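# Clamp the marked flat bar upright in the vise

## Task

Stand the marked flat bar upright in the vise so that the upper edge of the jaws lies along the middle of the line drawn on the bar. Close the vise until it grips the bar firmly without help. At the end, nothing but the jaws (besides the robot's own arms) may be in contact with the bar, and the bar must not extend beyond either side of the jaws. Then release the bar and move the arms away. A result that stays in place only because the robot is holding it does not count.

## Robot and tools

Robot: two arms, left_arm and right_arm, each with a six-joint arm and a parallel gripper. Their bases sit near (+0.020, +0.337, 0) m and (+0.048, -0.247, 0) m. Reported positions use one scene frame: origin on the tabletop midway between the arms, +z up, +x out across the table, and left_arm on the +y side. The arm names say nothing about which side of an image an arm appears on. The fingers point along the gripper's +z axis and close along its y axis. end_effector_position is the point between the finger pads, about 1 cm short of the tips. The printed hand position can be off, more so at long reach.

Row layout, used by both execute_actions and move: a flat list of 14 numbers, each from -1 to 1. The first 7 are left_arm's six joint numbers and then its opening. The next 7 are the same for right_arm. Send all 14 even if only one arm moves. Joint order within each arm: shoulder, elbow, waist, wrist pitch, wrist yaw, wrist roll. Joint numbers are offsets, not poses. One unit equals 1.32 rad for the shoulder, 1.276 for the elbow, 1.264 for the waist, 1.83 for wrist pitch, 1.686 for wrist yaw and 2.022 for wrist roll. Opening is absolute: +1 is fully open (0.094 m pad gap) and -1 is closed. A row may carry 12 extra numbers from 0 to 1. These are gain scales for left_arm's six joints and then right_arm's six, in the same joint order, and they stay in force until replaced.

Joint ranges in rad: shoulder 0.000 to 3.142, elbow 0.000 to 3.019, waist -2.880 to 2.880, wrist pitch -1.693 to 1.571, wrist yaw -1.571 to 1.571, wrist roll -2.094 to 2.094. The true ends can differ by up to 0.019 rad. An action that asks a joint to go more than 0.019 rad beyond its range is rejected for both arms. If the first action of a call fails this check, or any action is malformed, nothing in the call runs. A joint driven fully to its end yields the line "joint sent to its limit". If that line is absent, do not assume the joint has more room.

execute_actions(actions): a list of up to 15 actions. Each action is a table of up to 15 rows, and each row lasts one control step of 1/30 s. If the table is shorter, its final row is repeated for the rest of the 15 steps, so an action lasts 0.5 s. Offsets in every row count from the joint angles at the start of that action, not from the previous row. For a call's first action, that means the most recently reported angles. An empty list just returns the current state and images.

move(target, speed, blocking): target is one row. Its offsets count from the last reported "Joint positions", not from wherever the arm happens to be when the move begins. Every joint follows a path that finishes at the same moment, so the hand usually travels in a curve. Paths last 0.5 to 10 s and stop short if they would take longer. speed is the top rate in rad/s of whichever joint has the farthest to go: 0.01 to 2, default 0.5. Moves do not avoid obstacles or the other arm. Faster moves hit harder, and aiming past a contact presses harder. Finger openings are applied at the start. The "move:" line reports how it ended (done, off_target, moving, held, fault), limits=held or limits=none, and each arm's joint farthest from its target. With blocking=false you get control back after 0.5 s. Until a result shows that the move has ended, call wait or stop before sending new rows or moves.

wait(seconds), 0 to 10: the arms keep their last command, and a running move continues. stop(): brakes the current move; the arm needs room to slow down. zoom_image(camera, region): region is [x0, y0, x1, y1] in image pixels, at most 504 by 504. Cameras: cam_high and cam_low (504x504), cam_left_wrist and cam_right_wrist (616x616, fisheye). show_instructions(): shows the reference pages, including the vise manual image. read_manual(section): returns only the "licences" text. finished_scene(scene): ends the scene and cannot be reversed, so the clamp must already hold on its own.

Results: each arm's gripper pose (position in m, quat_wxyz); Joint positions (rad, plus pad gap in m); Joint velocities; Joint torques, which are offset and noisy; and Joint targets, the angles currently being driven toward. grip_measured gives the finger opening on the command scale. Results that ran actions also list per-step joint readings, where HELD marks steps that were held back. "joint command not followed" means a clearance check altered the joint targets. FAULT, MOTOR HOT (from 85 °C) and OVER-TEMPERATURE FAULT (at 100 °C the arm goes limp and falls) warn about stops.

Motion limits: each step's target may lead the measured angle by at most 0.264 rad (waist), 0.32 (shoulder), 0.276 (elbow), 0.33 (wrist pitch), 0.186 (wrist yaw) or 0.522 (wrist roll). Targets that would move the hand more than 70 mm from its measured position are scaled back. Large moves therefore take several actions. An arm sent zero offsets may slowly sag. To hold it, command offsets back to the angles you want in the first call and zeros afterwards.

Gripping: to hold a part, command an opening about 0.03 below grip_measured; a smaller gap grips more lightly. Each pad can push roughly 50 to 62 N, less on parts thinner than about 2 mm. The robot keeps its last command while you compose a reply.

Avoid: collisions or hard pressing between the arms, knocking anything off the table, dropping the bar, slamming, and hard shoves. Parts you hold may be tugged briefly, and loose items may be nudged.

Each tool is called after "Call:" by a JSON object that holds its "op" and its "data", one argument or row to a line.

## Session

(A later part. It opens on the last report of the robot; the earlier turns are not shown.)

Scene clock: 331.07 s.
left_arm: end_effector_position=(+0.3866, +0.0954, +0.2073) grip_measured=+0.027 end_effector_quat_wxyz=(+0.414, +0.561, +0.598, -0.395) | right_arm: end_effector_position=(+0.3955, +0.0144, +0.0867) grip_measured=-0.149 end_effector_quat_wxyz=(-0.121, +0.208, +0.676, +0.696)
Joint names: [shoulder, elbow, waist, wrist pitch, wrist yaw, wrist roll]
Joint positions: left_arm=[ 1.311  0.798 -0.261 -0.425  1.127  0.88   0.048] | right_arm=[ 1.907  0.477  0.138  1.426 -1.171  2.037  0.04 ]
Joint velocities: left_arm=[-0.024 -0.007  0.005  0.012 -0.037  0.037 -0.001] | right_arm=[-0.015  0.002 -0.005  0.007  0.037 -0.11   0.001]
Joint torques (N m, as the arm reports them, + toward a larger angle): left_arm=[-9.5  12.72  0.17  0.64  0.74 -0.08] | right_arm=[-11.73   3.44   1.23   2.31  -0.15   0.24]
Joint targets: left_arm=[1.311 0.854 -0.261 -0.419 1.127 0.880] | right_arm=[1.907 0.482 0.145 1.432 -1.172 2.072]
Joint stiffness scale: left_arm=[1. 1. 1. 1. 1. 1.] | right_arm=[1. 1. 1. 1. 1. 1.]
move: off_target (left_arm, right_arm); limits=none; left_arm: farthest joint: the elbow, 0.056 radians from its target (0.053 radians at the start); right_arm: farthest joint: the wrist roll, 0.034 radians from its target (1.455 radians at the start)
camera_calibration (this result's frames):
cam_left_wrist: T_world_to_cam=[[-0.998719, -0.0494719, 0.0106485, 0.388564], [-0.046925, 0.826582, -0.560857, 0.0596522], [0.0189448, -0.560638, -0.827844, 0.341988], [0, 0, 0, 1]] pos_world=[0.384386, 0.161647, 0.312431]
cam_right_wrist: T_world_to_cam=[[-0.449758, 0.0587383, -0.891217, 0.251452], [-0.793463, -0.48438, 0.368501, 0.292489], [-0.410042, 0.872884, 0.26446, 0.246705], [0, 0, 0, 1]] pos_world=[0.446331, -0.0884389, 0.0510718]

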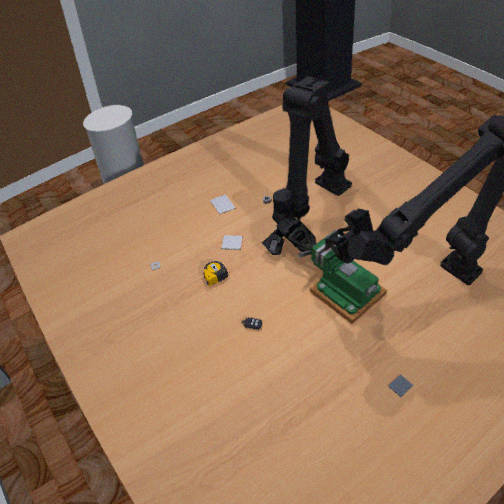

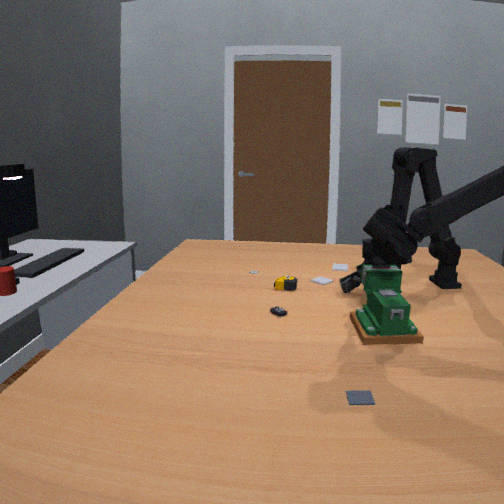

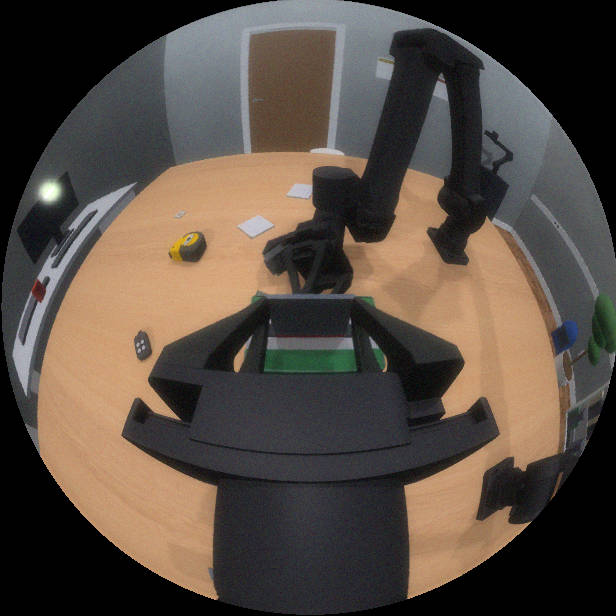

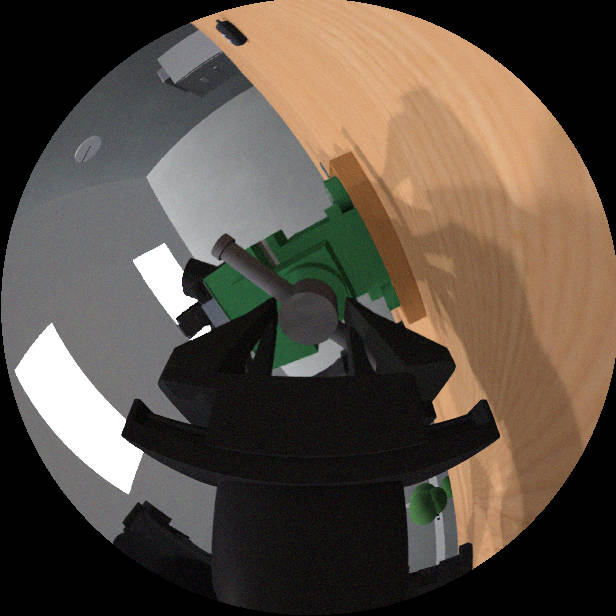

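Call:
{"op": "move", "data": {
  "target": [0, 0.0435, 0, 0.003, 0, 0, -0.01, 0, 0.004, -0.0427, 0.003, -0.0368, -0.99, -0.149],
  "speed": 1.8
}}

Call:
{"op": "move", "data": {
  "target": [0, 0.042, 0, 0.003, 0, 0, -0.01, 0, 0.004, 0, 0.003, 0, -0.7013, -0.149],
  "speed": 1.8
}}

Call:
{"op": "move", "data": {
  "target": [0, 0.042, 0, 0.003, 0, 0, -0.01, 0, 0.004, 0.049, 0.003, 0.042, -0.004, -0.149],
  "speed": 0.15
}}

Scene clock: 334.90 s.
left_arm: end_effector_position=(+0.3876, +0.0952, +0.2087) grip_measured=+0.027 end_effector_quat_wxyz=(+0.415, +0.562, +0.598, -0.394) | right_arm: end_effector_position=(+0.3962, +0.0007, +0.0867) grip_measured=-0.148 end_effector_quat_wxyz=(+0.513, -0.457, +0.540, +0.486)
Joint names: [shoulder, elbow, waist, wrist pitch, wrist yaw, wrist roll]
Joint positions: left_arm=[ 1.311  0.801 -0.261 -0.425  1.126  0.88   0.048] | right_arm=[ 1.907  0.477  0.096  1.426 -1.231  0.052  0.04 ]
Joint velocities: left_arm=[-0.005 -0.002  0.005 -0.012  0.037  0.051 -0.001] | right_arm=[-0.015 -0.007 -0.015 -0.012 -0.11   0.022 -0.   ]
Joint torques (N m, as the arm reports them, + toward a larger angle): left_arm=[-9.12 12.53  0.17  0.76  0.78  0.  ] | right_arm=[-11.62   3.34  -0.42   2.19  -0.21  -0.24]
Joint targets: left_arm=[1.311 0.854 -0.261 -0.419 1.127 0.880] | right_arm=[1.907 0.482 0.085 1.432 -1.233 0.036]
Joint stiffness scale: left_arm=[1. 1. 1. 1. 1. 1.] | right_arm=[1. 1. 1. 1. 1. 1.]
move: off_target (left_arm); limits=none; left_arm: farthest joint: the elbow, 0.052 radians from its target (0.055 radians at the start); right_arm: farthest joint: the wrist roll, 0.017 radians from its target (2.003 radians at the start)
camera_calibration (this result's frames):
cam_left_wrist: T_world_to_cam=[[-0.998738, -0.0496939, 0.007257, 0.39034], [-0.0451941, 0.826321, -0.561383, 0.0601216], [0.0219007, -0.561003, -0.827524, 0.341829], [0, 0, 0, 1]] pos_world=[0.385078, 0.161485, 0.31379]
cam_right_wrist: T_world_to_cam=[[0.992593, -0.107786, -0.0560519, -0.391202], [-0.1082, -0.574496, -0.811324, 0.117237], [0.0552479, 0.81138, -0.581903, 0.147974], [0, 0, 0, 1]] pos_world=[0.392814, -0.0948773, 0.159297]

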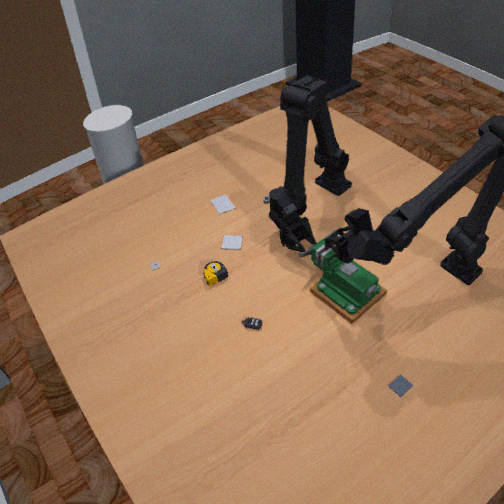

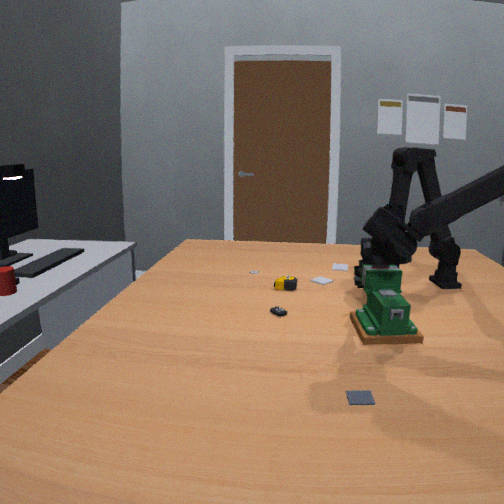

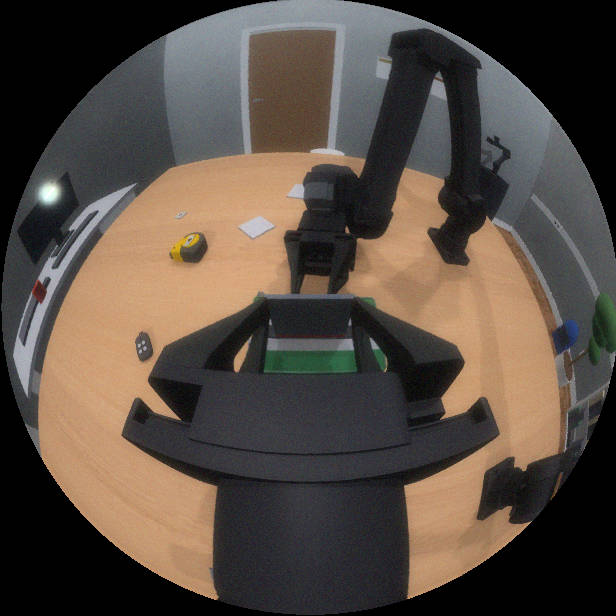

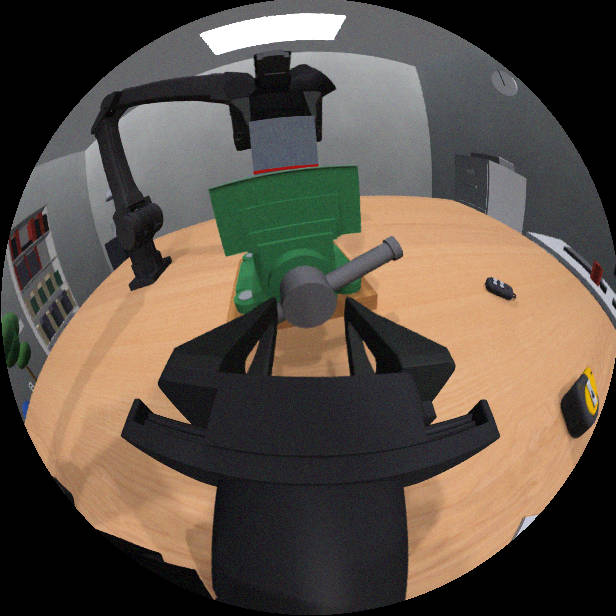

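Scene clock: 336.83 s.
left_arm: end_effector_position=(+0.3880, +0.0951, +0.2091) grip_measured=+0.027 end_effector_quat_wxyz=(+0.415, +0.562, +0.597, -0.393) | right_arm: end_effector_position=(+0.3962, +0.0007, +0.0867) grip_measured=-0.148 end_effector_quat_wxyz=(+0.705, -0.698, +0.118, +0.040)
Joint names: [shoulder, elbow, waist, wrist pitch, wrist yaw, wrist roll]
Joint positions: left_arm=[ 1.311  0.803 -0.261 -0.425  1.126  0.88   0.048] | right_arm=[ 1.907  0.477  0.096  1.426 -1.231 -1.35   0.04 ]
Joint velocities: left_arm=[ 0.005  0.002 -0.005 -0.002 -0.066  0.007  0.   ] | right_arm=[ 0.005  0.002  0.005 -0.007  0.037 -0.022 -0.001]
Joint torques (N m, as the arm reports them, + toward a larger angle): left_arm=[-8.33 12.36 -0.64  0.83  0.73 -0.01] | right_arm=[-11.49   3.25   0.63   2.09  -0.11  -0.11]
Joint targets: left_arm=[1.311 0.855 -0.261 -0.419 1.126 0.880] | right_arm=[1.907 0.482 0.096 1.432 -1.231 -1.366]
Joint stiffness scale: left_arm=[1. 1. 1. 1. 1. 1.] | right_arm=[1. 1. 1. 1. 1. 1.]
move: off_target (left_arm); limits=none; left_arm: farthest joint: the elbow, 0.052 radians from its target (0.053 radians at the start); right_arm: farthest joint: the wrist roll, 0.016 radians from its target (1.418 radians at the start)
camera_calibration (this result's frames):
cam_left_wrist: T_world_to_cam=[[-0.998735, -0.0499209, 0.00607226, 0.390983], [-0.0447171, 0.826339, -0.561395, 0.0602447], [0.0230076, -0.560956, -0.827526, 0.341716], [0, 0, 0, 1]] pos_world=[0.38532, 0.161423, 0.314225]
cam_right_wrist: T_world_to_cam=[[0.222487, -0.0208643, 0.974712, -0.175484], [0.723969, -0.666067, -0.17951, -0.267215], [0.652969, 0.7456, -0.133086, -0.127732], [0, 0, 0, 1]] pos_world=[0.315904, -0.0864072, 0.106079]

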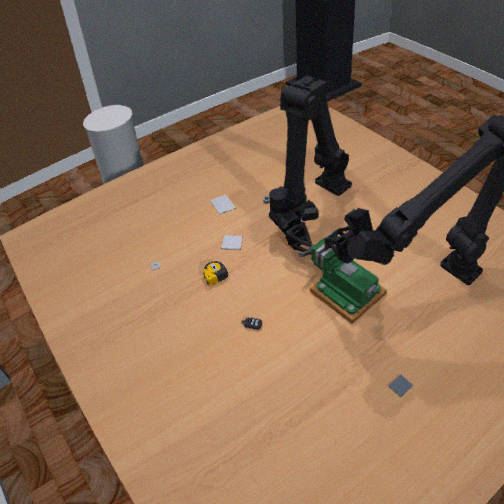

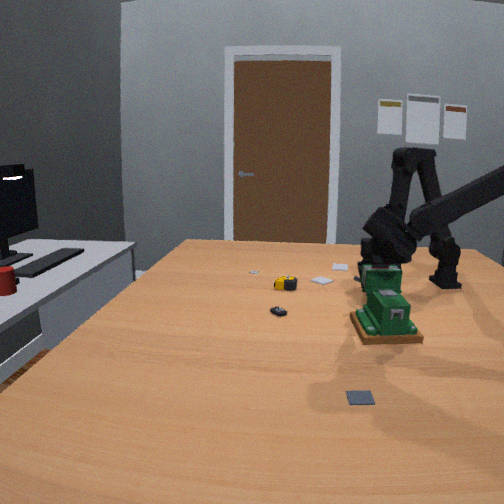

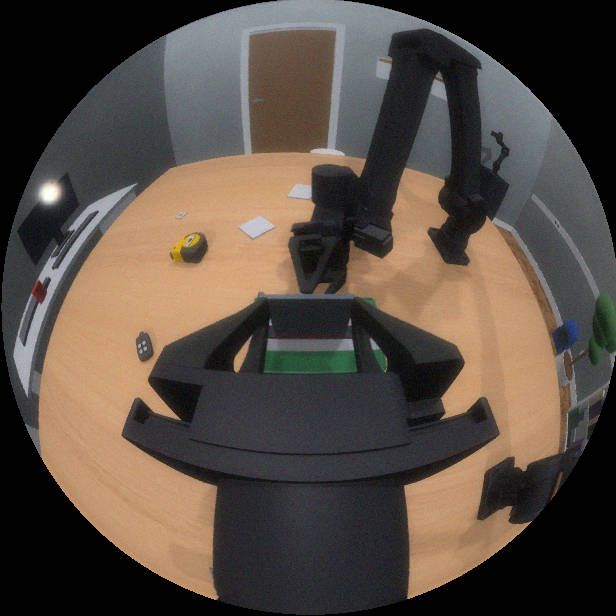

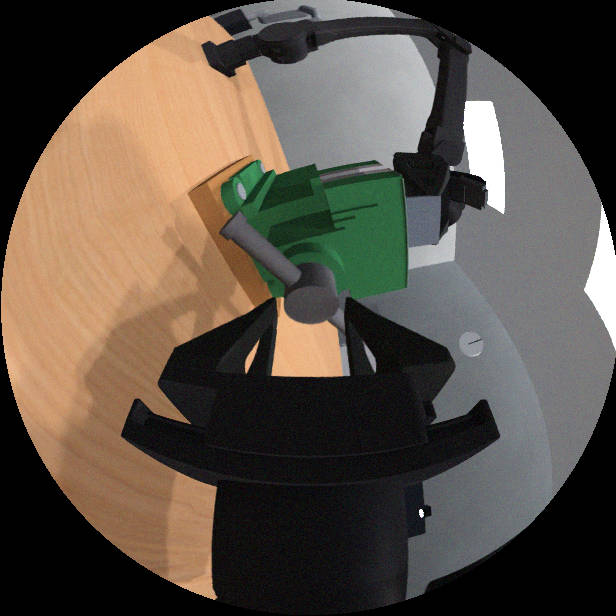

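Scene clock: 337.63 s.
left_arm: end_effector_position=(+0.3881, +0.0951, +0.2091) grip_measured=+0.027 end_effector_quat_wxyz=(+0.415, +0.562, +0.597, -0.393) | right_arm: end_effector_position=(+0.3942, +0.0179, +0.0867) grip_measured=-0.148 end_effector_quat_wxyz=(+0.706, -0.697, +0.123, +0.035)
Joint names: [shoulder, elbow, waist, wrist pitch, wrist yaw, wrist roll]
Joint positions: left_arm=[ 1.311  0.803 -0.261 -0.425  1.126  0.88   0.048] | right_arm=[ 1.907  0.477  0.149  1.426 -1.162 -1.35   0.04 ]
Joint velocities: left_arm=[-0.005 -0.017 -0.005 -0.007  0.022  0.007 -0.001] | right_arm=[-0.005  0.002 -0.015 -0.002  0.022 -0.007 -0.001]
Joint torques (N m, as the arm reports them, + toward a larger angle): left_arm=[-9.24 12.32  0.29  0.8   0.77 -0.11] | right_arm=[-11.65   3.29   1.48   2.15  -0.01  -0.02]
Joint targets: left_arm=[1.311 0.856 -0.261 -0.419 1.126 0.880] | right_arm=[1.907 0.482 0.157 1.432 -1.160 -1.358]
Joint stiffness scale: left_arm=[1. 1. 1. 1. 1. 1.] | right_arm=[1. 1. 1. 1. 1. 1.]
move: off_target (left_arm); limits=none; left_arm: farthest joint: the elbow, 0.054 radians from its target (0.054 radians at the start); right_arm: farthest joint: the waist, 0.009 radians from its target (0.062 radians at the start)
camera_calibration (this result's frames):
cam_left_wrist: T_world_to_cam=[[-0.998724, -0.0501495, 0.00599078, 0.391059], [-0.0448674, 0.826497, -0.561151, 0.0601957], [0.0231901, -0.560703, -0.827692, 0.341626], [0, 0, 0, 1]] pos_world=[0.385338, 0.161411, 0.314197]
cam_right_wrist: T_world_to_cam=[[0.222086, -0.0239124, 0.974734, -0.174423], [0.713993, -0.676811, -0.179282, -0.250207], [0.663997, 0.735769, -0.133237, -0.143399], [0, 0, 0, 1]] pos_world=[0.312599, -0.0680047, 0.106053]

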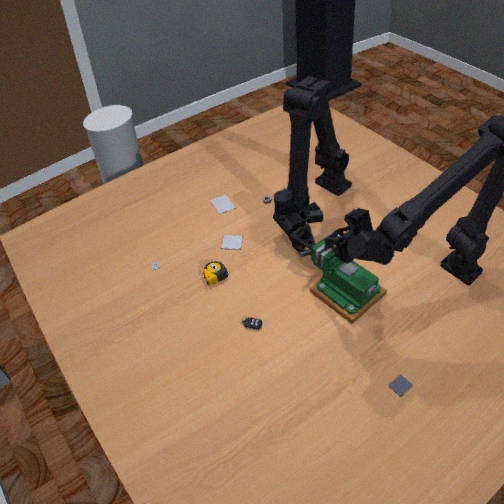

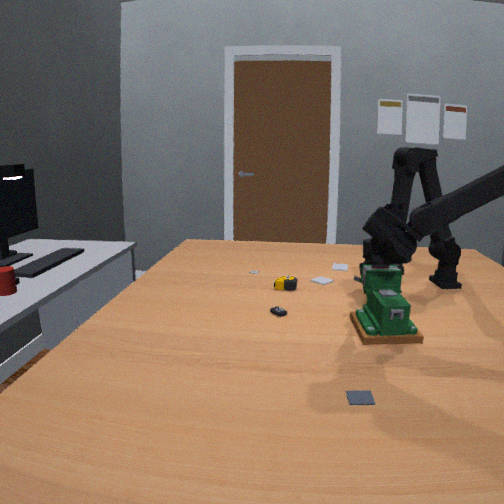

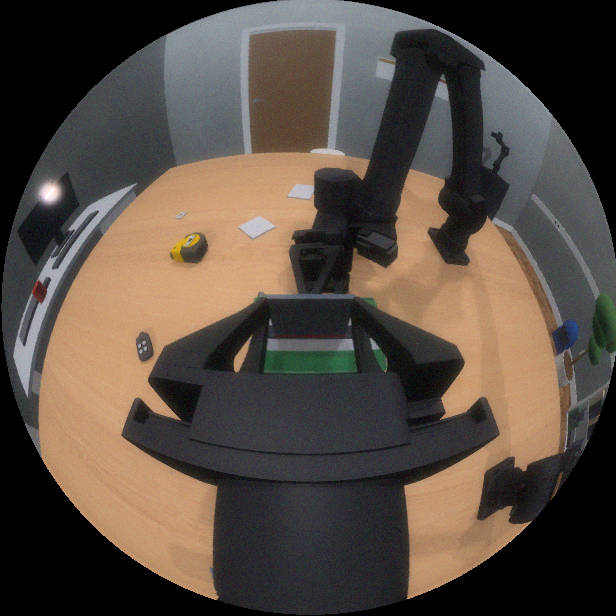

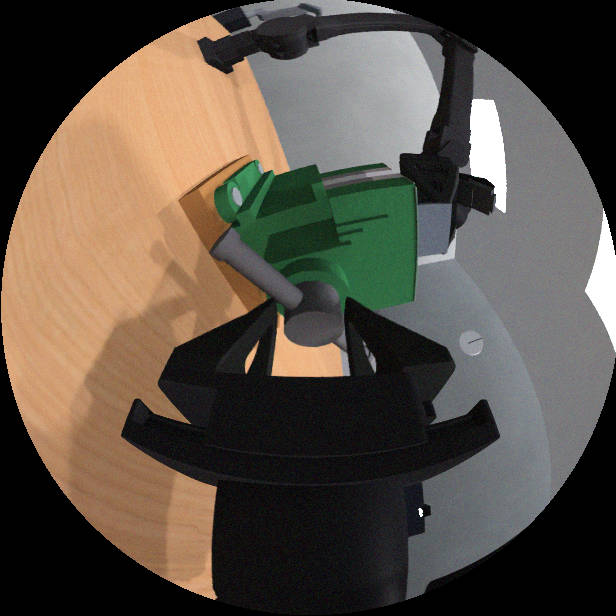

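Call:
{"op": "move", "data": {
  "target": [0, 0.041, 0, 0.003, 0.003, 0, -0.01, 0, 0.004, 0.003, 0.003, 0.004, 0.99, -0.149],
  "speed": 1.8
}}

Call:
{"op": "move", "data": {
  "target": [0, 0.041, 0, 0.003, 0.003, 0, -0.01, 0, 0.004, 0.004, 0.003, 0, 0.72, -0.149],
  "speed": 1.8
}}

Call:
{"op": "zoom_image", "data": {
  "camera": "cam_left_wrist",
  "region": [225, 285, 395, 385]
}}

Scene clock: 341.20 s.
left_arm: end_effector_position=(+0.3870, +0.0954, +0.2076) grip_measured=+0.027 end_effector_quat_wxyz=(+0.414, +0.562, +0.598, -0.394) | right_arm: end_effector_position=(+0.3951, +0.0175, +0.0868) grip_measured=-0.149 end_effector_quat_wxyz=(+0.364, -0.282, +0.649, +0.606)
Joint names: [shoulder, elbow, waist, wrist pitch, wrist yaw, wrist roll]
Joint positions: left_arm=[ 1.311  0.799 -0.261 -0.425  1.126  0.88   0.048] | right_arm=[ 1.907  0.477  0.148  1.428 -1.159  0.617  0.04 ]
Joint velocities: left_arm=[-0.005 -0.002 -0.015  0.002 -0.022  0.081  0.   ] | right_arm=[-0.015  0.017  0.005 -0.012 -0.037  0.081 -0.001]
Joint torques (N m, as the arm reports them, + toward a larger angle): left_arm=[-8.99 12.64 -0.39  0.76  0.9  -0.02] | right_arm=[-11.72   3.42   1.1    2.22   0.03   0.28]
Joint targets: left_arm=[1.311 0.855 -0.261 -0.419 1.131 0.880] | right_arm=[1.907 0.482 0.153 1.432 -1.155 0.652]
Joint stiffness scale: left_arm=[1. 1. 1. 1. 1. 1.] | right_arm=[1. 1. 1. 1. 1. 1.]
move: off_target (left_arm, right_arm); limits=none; left_arm: farthest joint: the elbow, 0.056 radians from its target (0.053 radians at the start); right_arm: farthest joint: the wrist roll, 0.035 radians from its target (2.001 radians at the start)
camera_calibration (this result's frames):
cam_left_wrist: T_world_to_cam=[[-0.998698, -0.0501553, 0.00930028, 0.38936], [-0.0467467, 0.826915, -0.56038, 0.0596774], [0.0204155, -0.560086, -0.828183, 0.341698], [0, 0, 0, 1]] pos_world=[0.384666, 0.16156, 0.312809]
cam_right_wrist: T_world_to_cam=[[0.807298, -0.103648, -0.580971, -0.269531], [-0.542883, -0.516453, -0.662235, 0.284618], [-0.231404, 0.85002, -0.4732, 0.237556], [0, 0, 0, 1]] pos_world=[0.427078, -0.082872, 0.144306]

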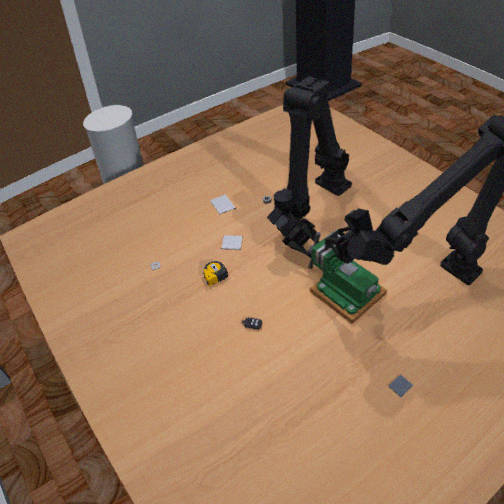

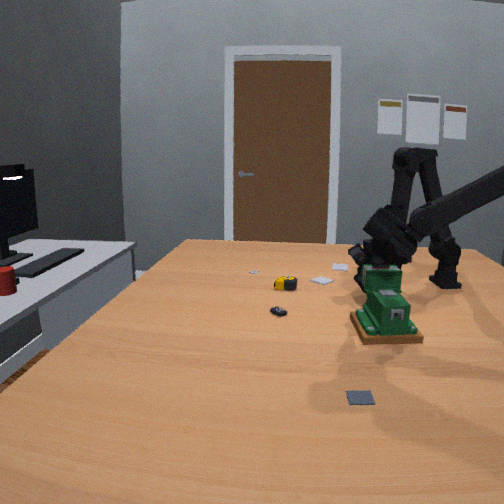

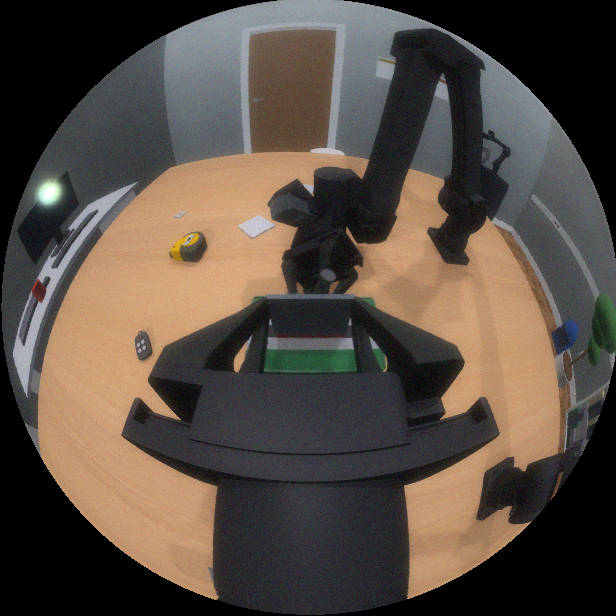

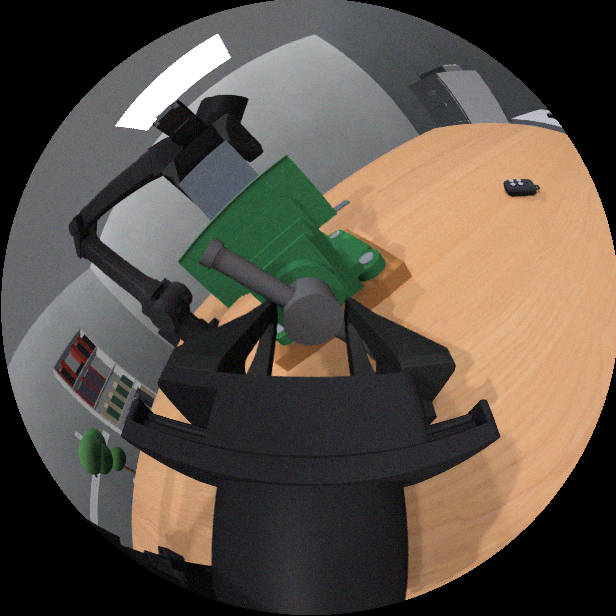

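Scene clock: 343.17 s.
left_arm: end_effector_position=(+0.3863, +0.0955, +0.2067) grip_measured=+0.027 end_effector_quat_wxyz=(+0.413, +0.561, +0.599, -0.394) | right_arm: end_effector_position=(+0.3957, +0.0170, +0.0868) grip_measured=-0.149 end_effector_quat_wxyz=(-0.119, +0.210, +0.676, +0.697)
Joint names: [shoulder, elbow, waist, wrist pitch, wrist yaw, wrist roll]
Joint positions: left_arm=[ 1.311  0.797 -0.261 -0.425  1.126  0.88   0.048] | right_arm=[ 1.907  0.477  0.147  1.428 -1.158  2.039  0.04 ]
Joint velocities: left_arm=[ 0.005  0.022  0.005 -0.007  0.066 -0.007  0.   ] | right_arm=[-0.005 -0.007 -0.015 -0.007 -0.051  0.051  0.001]
Joint torques (N m, as the arm reports them, + toward a larger angle): left_arm=[-9.23 12.41  0.36  0.99  0.92 -0.05] | right_arm=[-11.72   3.44   1.23   2.32  -0.16   0.29]
Joint targets: left_arm=[1.311 0.851 -0.261 -0.419 1.131 0.880] | right_arm=[1.907 0.482 0.153 1.434 -1.159 2.073]
Joint stiffness scale: left_arm=[1. 1. 1. 1. 1. 1.] | right_arm=[1. 1. 1. 1. 1. 1.]
move: off_target (left_arm, right_arm); limits=none; left_arm: farthest joint: the elbow, 0.054 radians from its target (0.052 radians at the start); right_arm: farthest joint: the wrist roll, 0.034 radians from its target (1.456 radians at the start)
camera_calibration (this result's frames):
cam_left_wrist: T_world_to_cam=[[-0.998675, -0.0501604, 0.0115066, 0.388227], [-0.0479981, 0.827194, -0.559863, 0.05933], [0.0185648, -0.559674, -0.828505, 0.341743], [0, 0, 0, 1]] pos_world=[0.384216, 0.161661, 0.311885]
cam_right_wrist: T_world_to_cam=[[-0.449129, 0.0616042, -0.891341, 0.251171], [-0.796167, -0.480326, 0.367975, 0.294855], [-0.405465, 0.874924, 0.264775, 0.242573], [0, 0, 0, 1]] pos_world=[0.445917, -0.0860793, 0.0511525]

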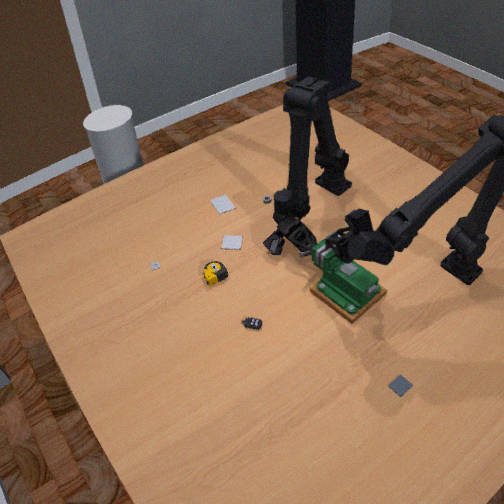

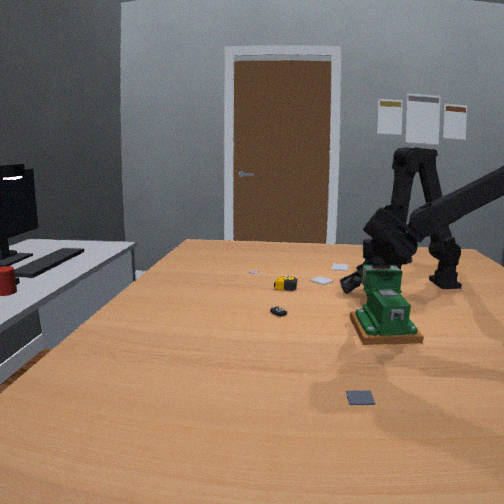

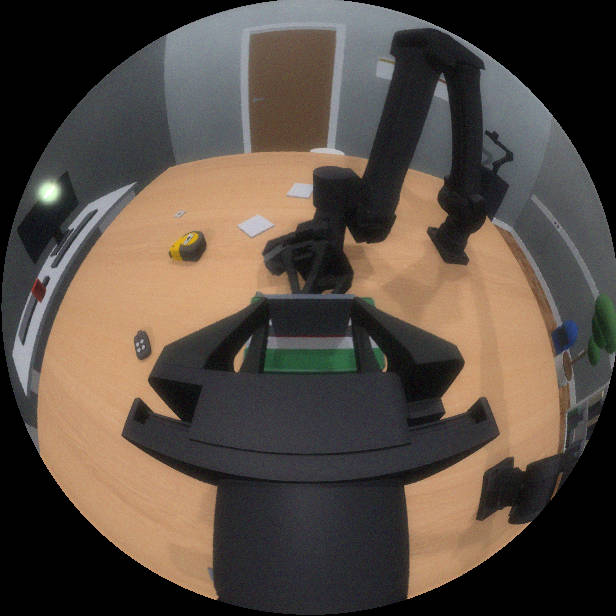

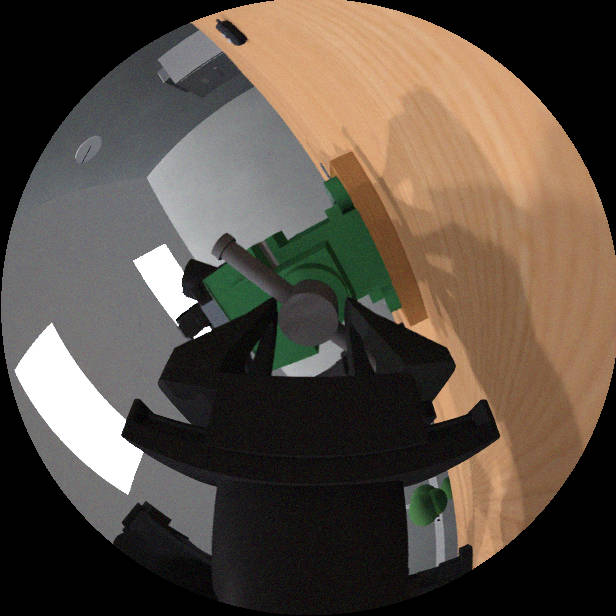

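Region (225, 285, 395, 385) of cam_left_wrist's 616x616 image, scaled by 2.965, with more detail than that image has; it fills the top 296 rows of this view, and the rest is white.

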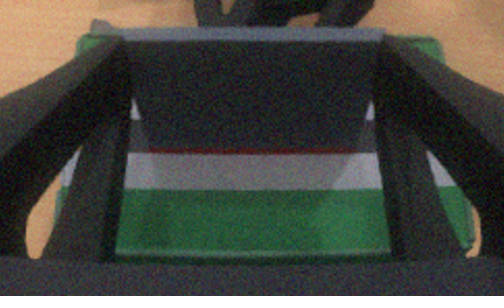

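Call:
{"op": "move", "data": {
  "target": [0, 0.043, 0, 0.003, 0.003, 0, -0.01, 0, 0.004, -0.045, 0.002, -0.0397, -0.99, -0.149],
  "speed": 1.8
}}

Call:
{"op": "zoom_image", "data": {
  "camera": "cam_right_wrist",
  "region": [190, 100, 380, 220]
}}

Call:
{"op": "move", "data": {
  "target": [0, 0.042, 0, 0.003, 0.003, 0, -0.01, 0, 0.004, 0, 0.002, 0, -0.7025, -0.149],
  "speed": 1.8
}}

Call:
{"op": "move", "data": {
  "target": [0, 0.042, 0, 0.003, 0.003, 0, -0.01, 0, 0.004, 0.049, 0.002, 0.0439, -0.004, -0.149],
  "speed": 0.15
}}

Scene clock: 349.23 s.
left_arm: end_effector_position=(+0.3871, +0.0953, +0.2078) grip_measured=+0.027 end_effector_quat_wxyz=(+0.414, +0.562, +0.598, -0.394) | right_arm: end_effector_position=(+0.3964, +0.0024, +0.0868) grip_measured=-0.149 end_effector_quat_wxyz=(+0.514, -0.456, +0.541, +0.485)
Joint names: [shoulder, elbow, waist, wrist pitch, wrist yaw, wrist roll]
Joint positions: left_arm=[ 1.311  0.8   -0.261 -0.425  1.126  0.88   0.048] | right_arm=[ 1.907  0.477  0.101  1.428 -1.222  0.053  0.04 ]
Joint velocities: left_arm=[ 0.005 -0.002 -0.005  0.012  0.037 -0.022  0.001] | right_arm=[ 0.005  0.002  0.005 -0.022 -0.022  0.007  0.   ]
Joint torques (N m, as the arm reports them, + toward a larger angle): left_arm=[-9.53 12.38  0.84  0.96  0.92 -0.03] | right_arm=[-11.61   3.35  -0.42   2.12  -0.21  -0.22]
Joint targets: left_arm=[1.311 0.852 -0.261 -0.419 1.131 0.880] | right_arm=[1.907 0.482 0.090 1.432 -1.224 0.037]
Joint stiffness scale: left_arm=[1. 1. 1. 1. 1. 1.] | right_arm=[1. 1. 1. 1. 1. 1.]
move: off_target (left_arm); limits=none; left_arm: farthest joint: the elbow, 0.052 radians from its target (0.055 radians at the start); right_arm: farthest joint: the wrist roll, 0.016 radians from its target (2.002 radians at the start)
camera_calibration (this result's frames):
cam_left_wrist: T_world_to_cam=[[-0.998702, -0.0501545, 0.00893257, 0.389548], [-0.046538, 0.826869, -0.560466, 0.0597351], [0.0207238, -0.560154, -0.828129, 0.34169], [0, 0, 0, 1]] pos_world=[0.384741, 0.161544, 0.312964]
cam_right_wrist: T_world_to_cam=[[0.992237, -0.111169, -0.0557496, -0.391048], [-0.109885, -0.573755, -0.811622, 0.119002], [0.0582408, 0.811447, -0.581516, 0.145435], [0, 0, 0, 1]] pos_world=[0.392618, -0.0932074, 0.159356]

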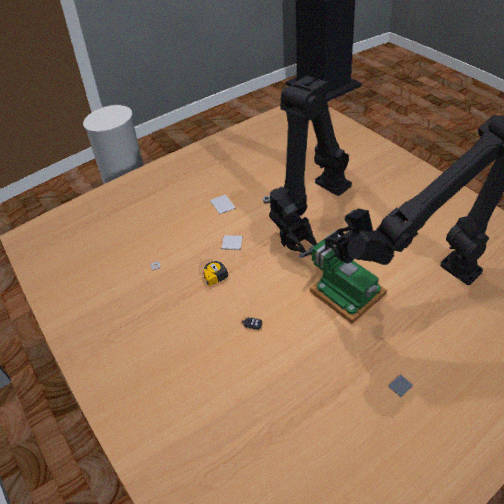

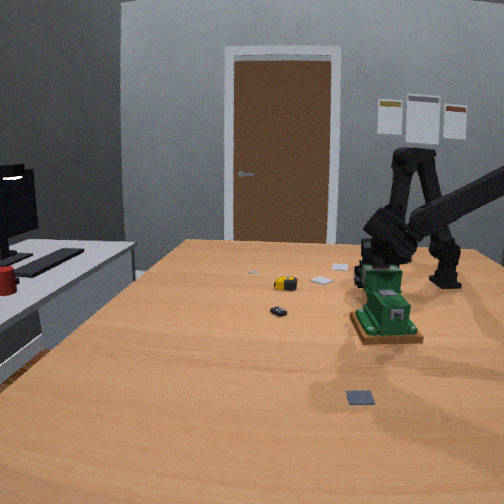

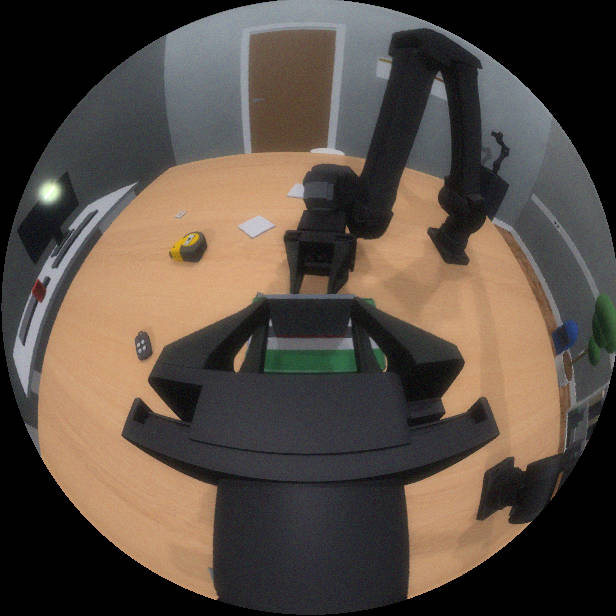

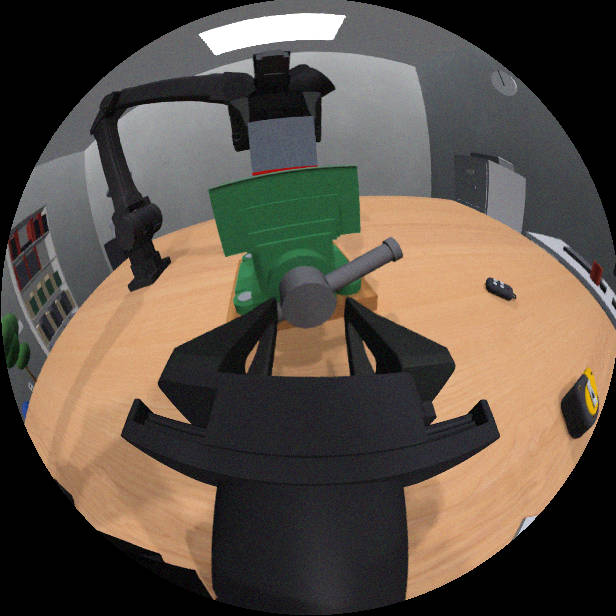

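Region (190, 100, 380, 220) of cam_right_wrist's 616x616 image, scaled by 2.653, with more detail than that image has; it fills the top 318 rows of this view, and the rest is white.

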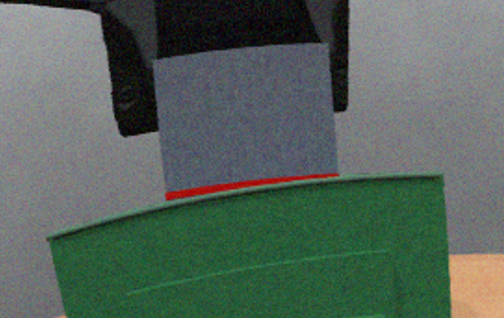

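Scene clock: 351.17 s.
left_arm: end_effector_position=(+0.3875, +0.0953, +0.2082) grip_measured=+0.027 end_effector_quat_wxyz=(+0.415, +0.562, +0.598, -0.393) | right_arm: end_effector_position=(+0.3964, +0.0024, +0.0868) grip_measured=-0.149 end_effector_quat_wxyz=(+0.706, -0.697, +0.118, +0.038)
Joint names: [shoulder, elbow, waist, wrist pitch, wrist yaw, wrist roll]
Joint positions: left_arm=[ 1.311  0.801 -0.261 -0.425  1.125  0.88   0.048] | right_arm=[ 1.907  0.477  0.101  1.428 -1.222 -1.351  0.04 ]
Joint velocities: left_arm=[-0.015 -0.002 -0.015 -0.007  0.007 -0.11  -0.   ] | right_arm=[-0.005 -0.002 -0.005  0.007 -0.037  0.007  0.001]
Joint torques (N m, as the arm reports them, + toward a larger angle): left_arm=[-9.84 12.31 -0.7   1.07  0.95 -0.07] | right_arm=[-11.5    3.26   0.63   2.01  -0.11  -0.15]
Joint targets: left_arm=[1.311 0.853 -0.261 -0.419 1.130 0.880] | right_arm=[1.907 0.482 0.101 1.432 -1.222 -1.368]
Joint stiffness scale: left_arm=[1. 1. 1. 1. 1. 1.] | right_arm=[1. 1. 1. 1. 1. 1.]
move: off_target (left_arm); limits=none; left_arm: farthest joint: the elbow, 0.053 radians from its target (0.054 radians at the start); right_arm: farthest joint: the wrist roll, 0.016 radians from its target (1.420 radians at the start)
camera_calibration (this result's frames):
cam_left_wrist: T_world_to_cam=[[-0.9987, -0.050381, 0.00774774, 0.390191], [-0.0460617, 0.826887, -0.560479, 0.0598589], [0.021831, -0.560107, -0.828132, 0.341578], [0, 0, 0, 1]] pos_world=[0.384984, 0.161482, 0.313398]
cam_right_wrist: T_world_to_cam=[[0.219481, -0.0217709, 0.975374, -0.174449], [0.722216, -0.668521, -0.177437, -0.265664], [0.655921, 0.743375, -0.131004, -0.130427], [0, 0, 0, 1]] pos_world=[0.315705, -0.0844436, 0.105928]

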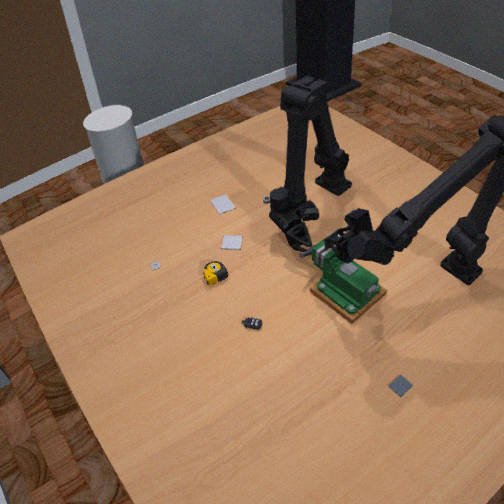

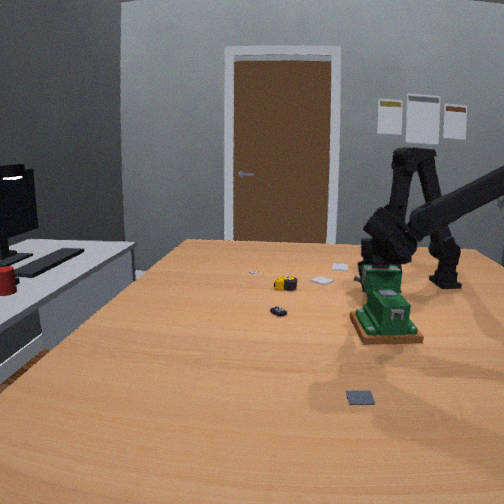

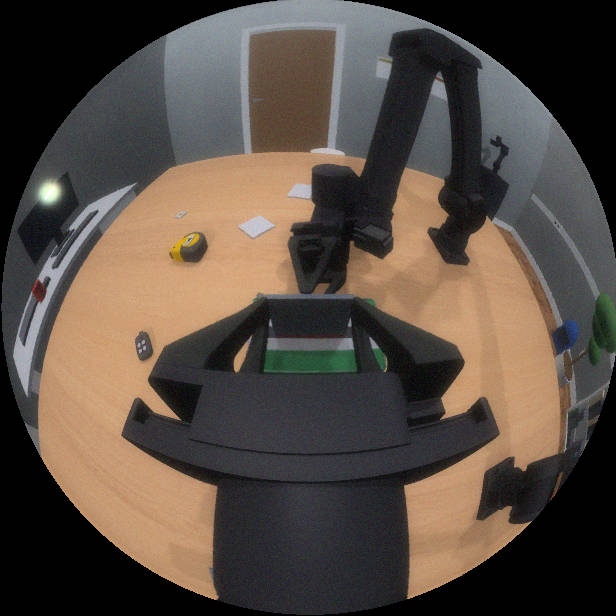

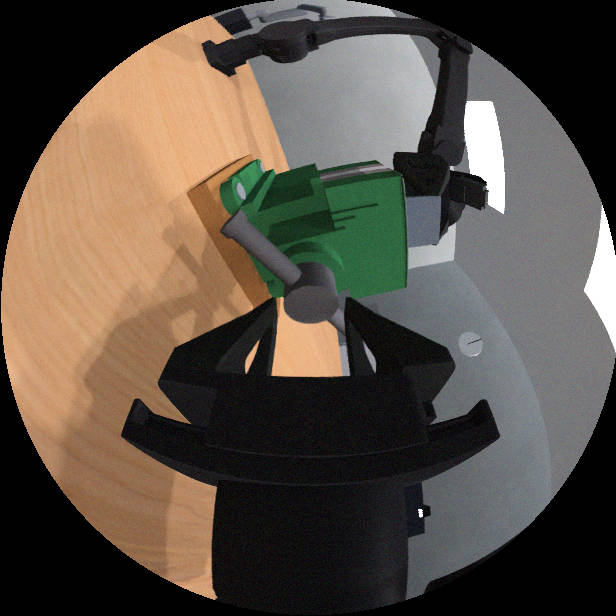

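Scene clock: 351.97 s.
left_arm: end_effector_position=(+0.3875, +0.0953, +0.2082) grip_measured=+0.027 end_effector_quat_wxyz=(+0.415, +0.562, +0.598, -0.393) | right_arm: end_effector_position=(+0.3948, +0.0195, +0.0868) grip_measured=-0.149 end_effector_quat_wxyz=(+0.706, -0.696, +0.125, +0.032)
Joint names: [shoulder, elbow, waist, wrist pitch, wrist yaw, wrist roll]
Joint positions: left_arm=[ 1.311  0.801 -0.261 -0.425  1.125  0.88   0.048] | right_arm=[ 1.907  0.477  0.154  1.428 -1.151 -1.351  0.04 ]
Joint velocities: left_arm=[-0.005 -0.017 -0.005  0.012  0.007  0.095 -0.   ] | right_arm=[-0.015  0.007 -0.015 -0.012  0.007  0.022  0.   ]
Joint torques (N m, as the arm reports them, + toward a larger angle): left_arm=[-9.37 12.34  0.72  0.82  1.02 -0.13] | right_arm=[-11.47   3.37   1.43   2.06  -0.01  -0.02]
Joint targets: left_arm=[1.311 0.854 -0.261 -0.419 1.130 0.880] | right_arm=[1.907 0.482 0.163 1.432 -1.148 -1.359]
Joint stiffness scale: left_arm=[1. 1. 1. 1. 1. 1.] | right_arm=[1. 1. 1. 1. 1. 1.]
move: off_target (left_arm); limits=none; left_arm: farthest joint: the elbow, 0.054 radians from its target (0.054 radians at the start); right_arm: farthest joint: the waist, 0.009 radians from its target (0.062 radians at the start)
camera_calibration (this result's frames):
cam_left_wrist: T_world_to_cam=[[-0.9987, -0.050381, 0.00774774, 0.390191], [-0.0460617, 0.826887, -0.560479, 0.0598589], [0.021831, -0.560107, -0.828132, 0.341578], [0, 0, 0, 1]] pos_world=[0.384984, 0.161482, 0.313398]
cam_right_wrist: T_world_to_cam=[[0.219012, -0.0255342, 0.975388, -0.173443], [0.710123, -0.681392, -0.177288, -0.248083], [0.669148, 0.731473, -0.131101, -0.147075], [0, 0, 0, 1]] pos_world=[0.31257, -0.0658894, 0.105911]

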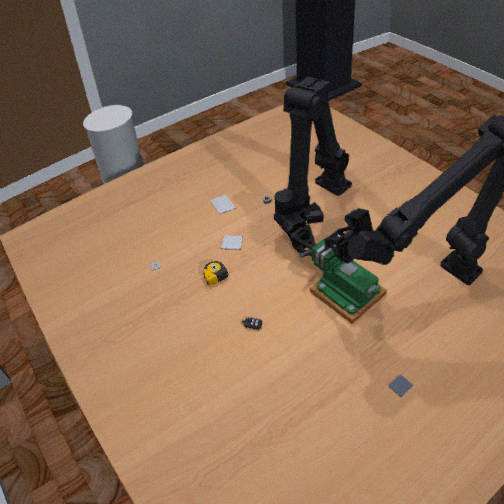

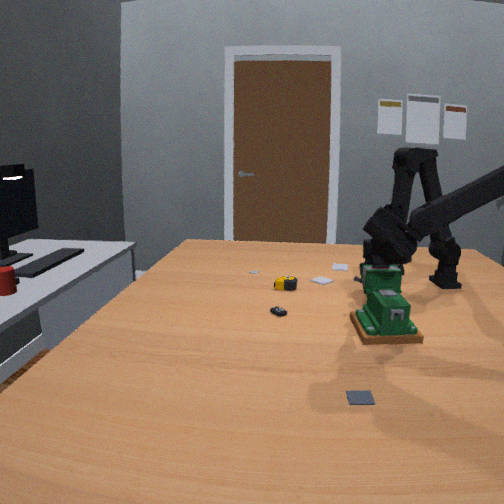

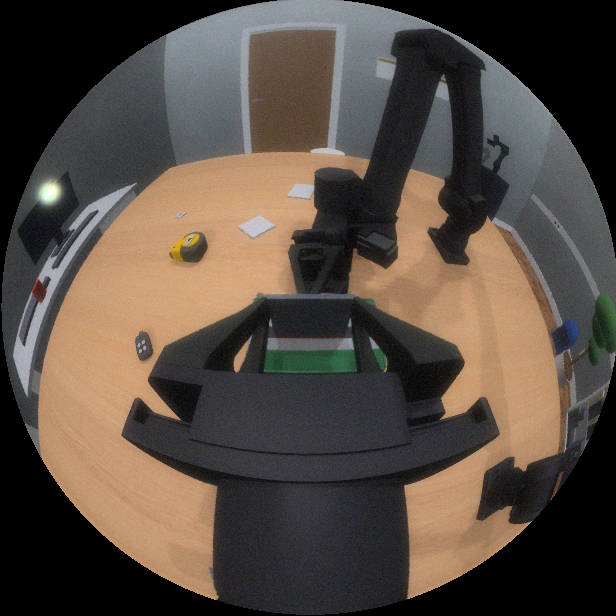

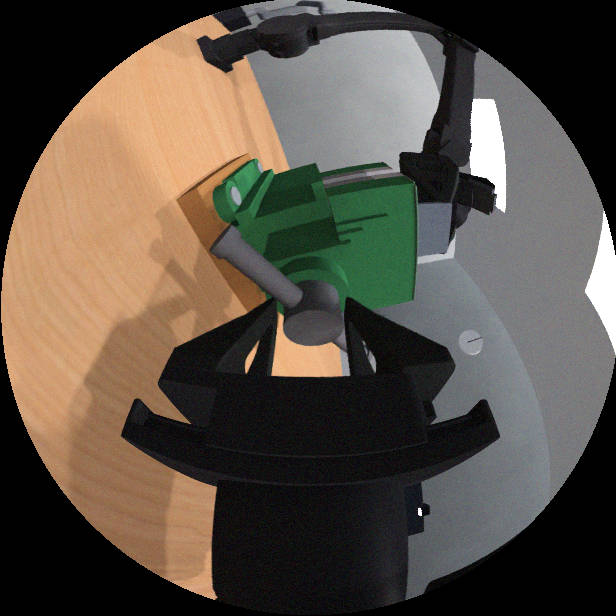

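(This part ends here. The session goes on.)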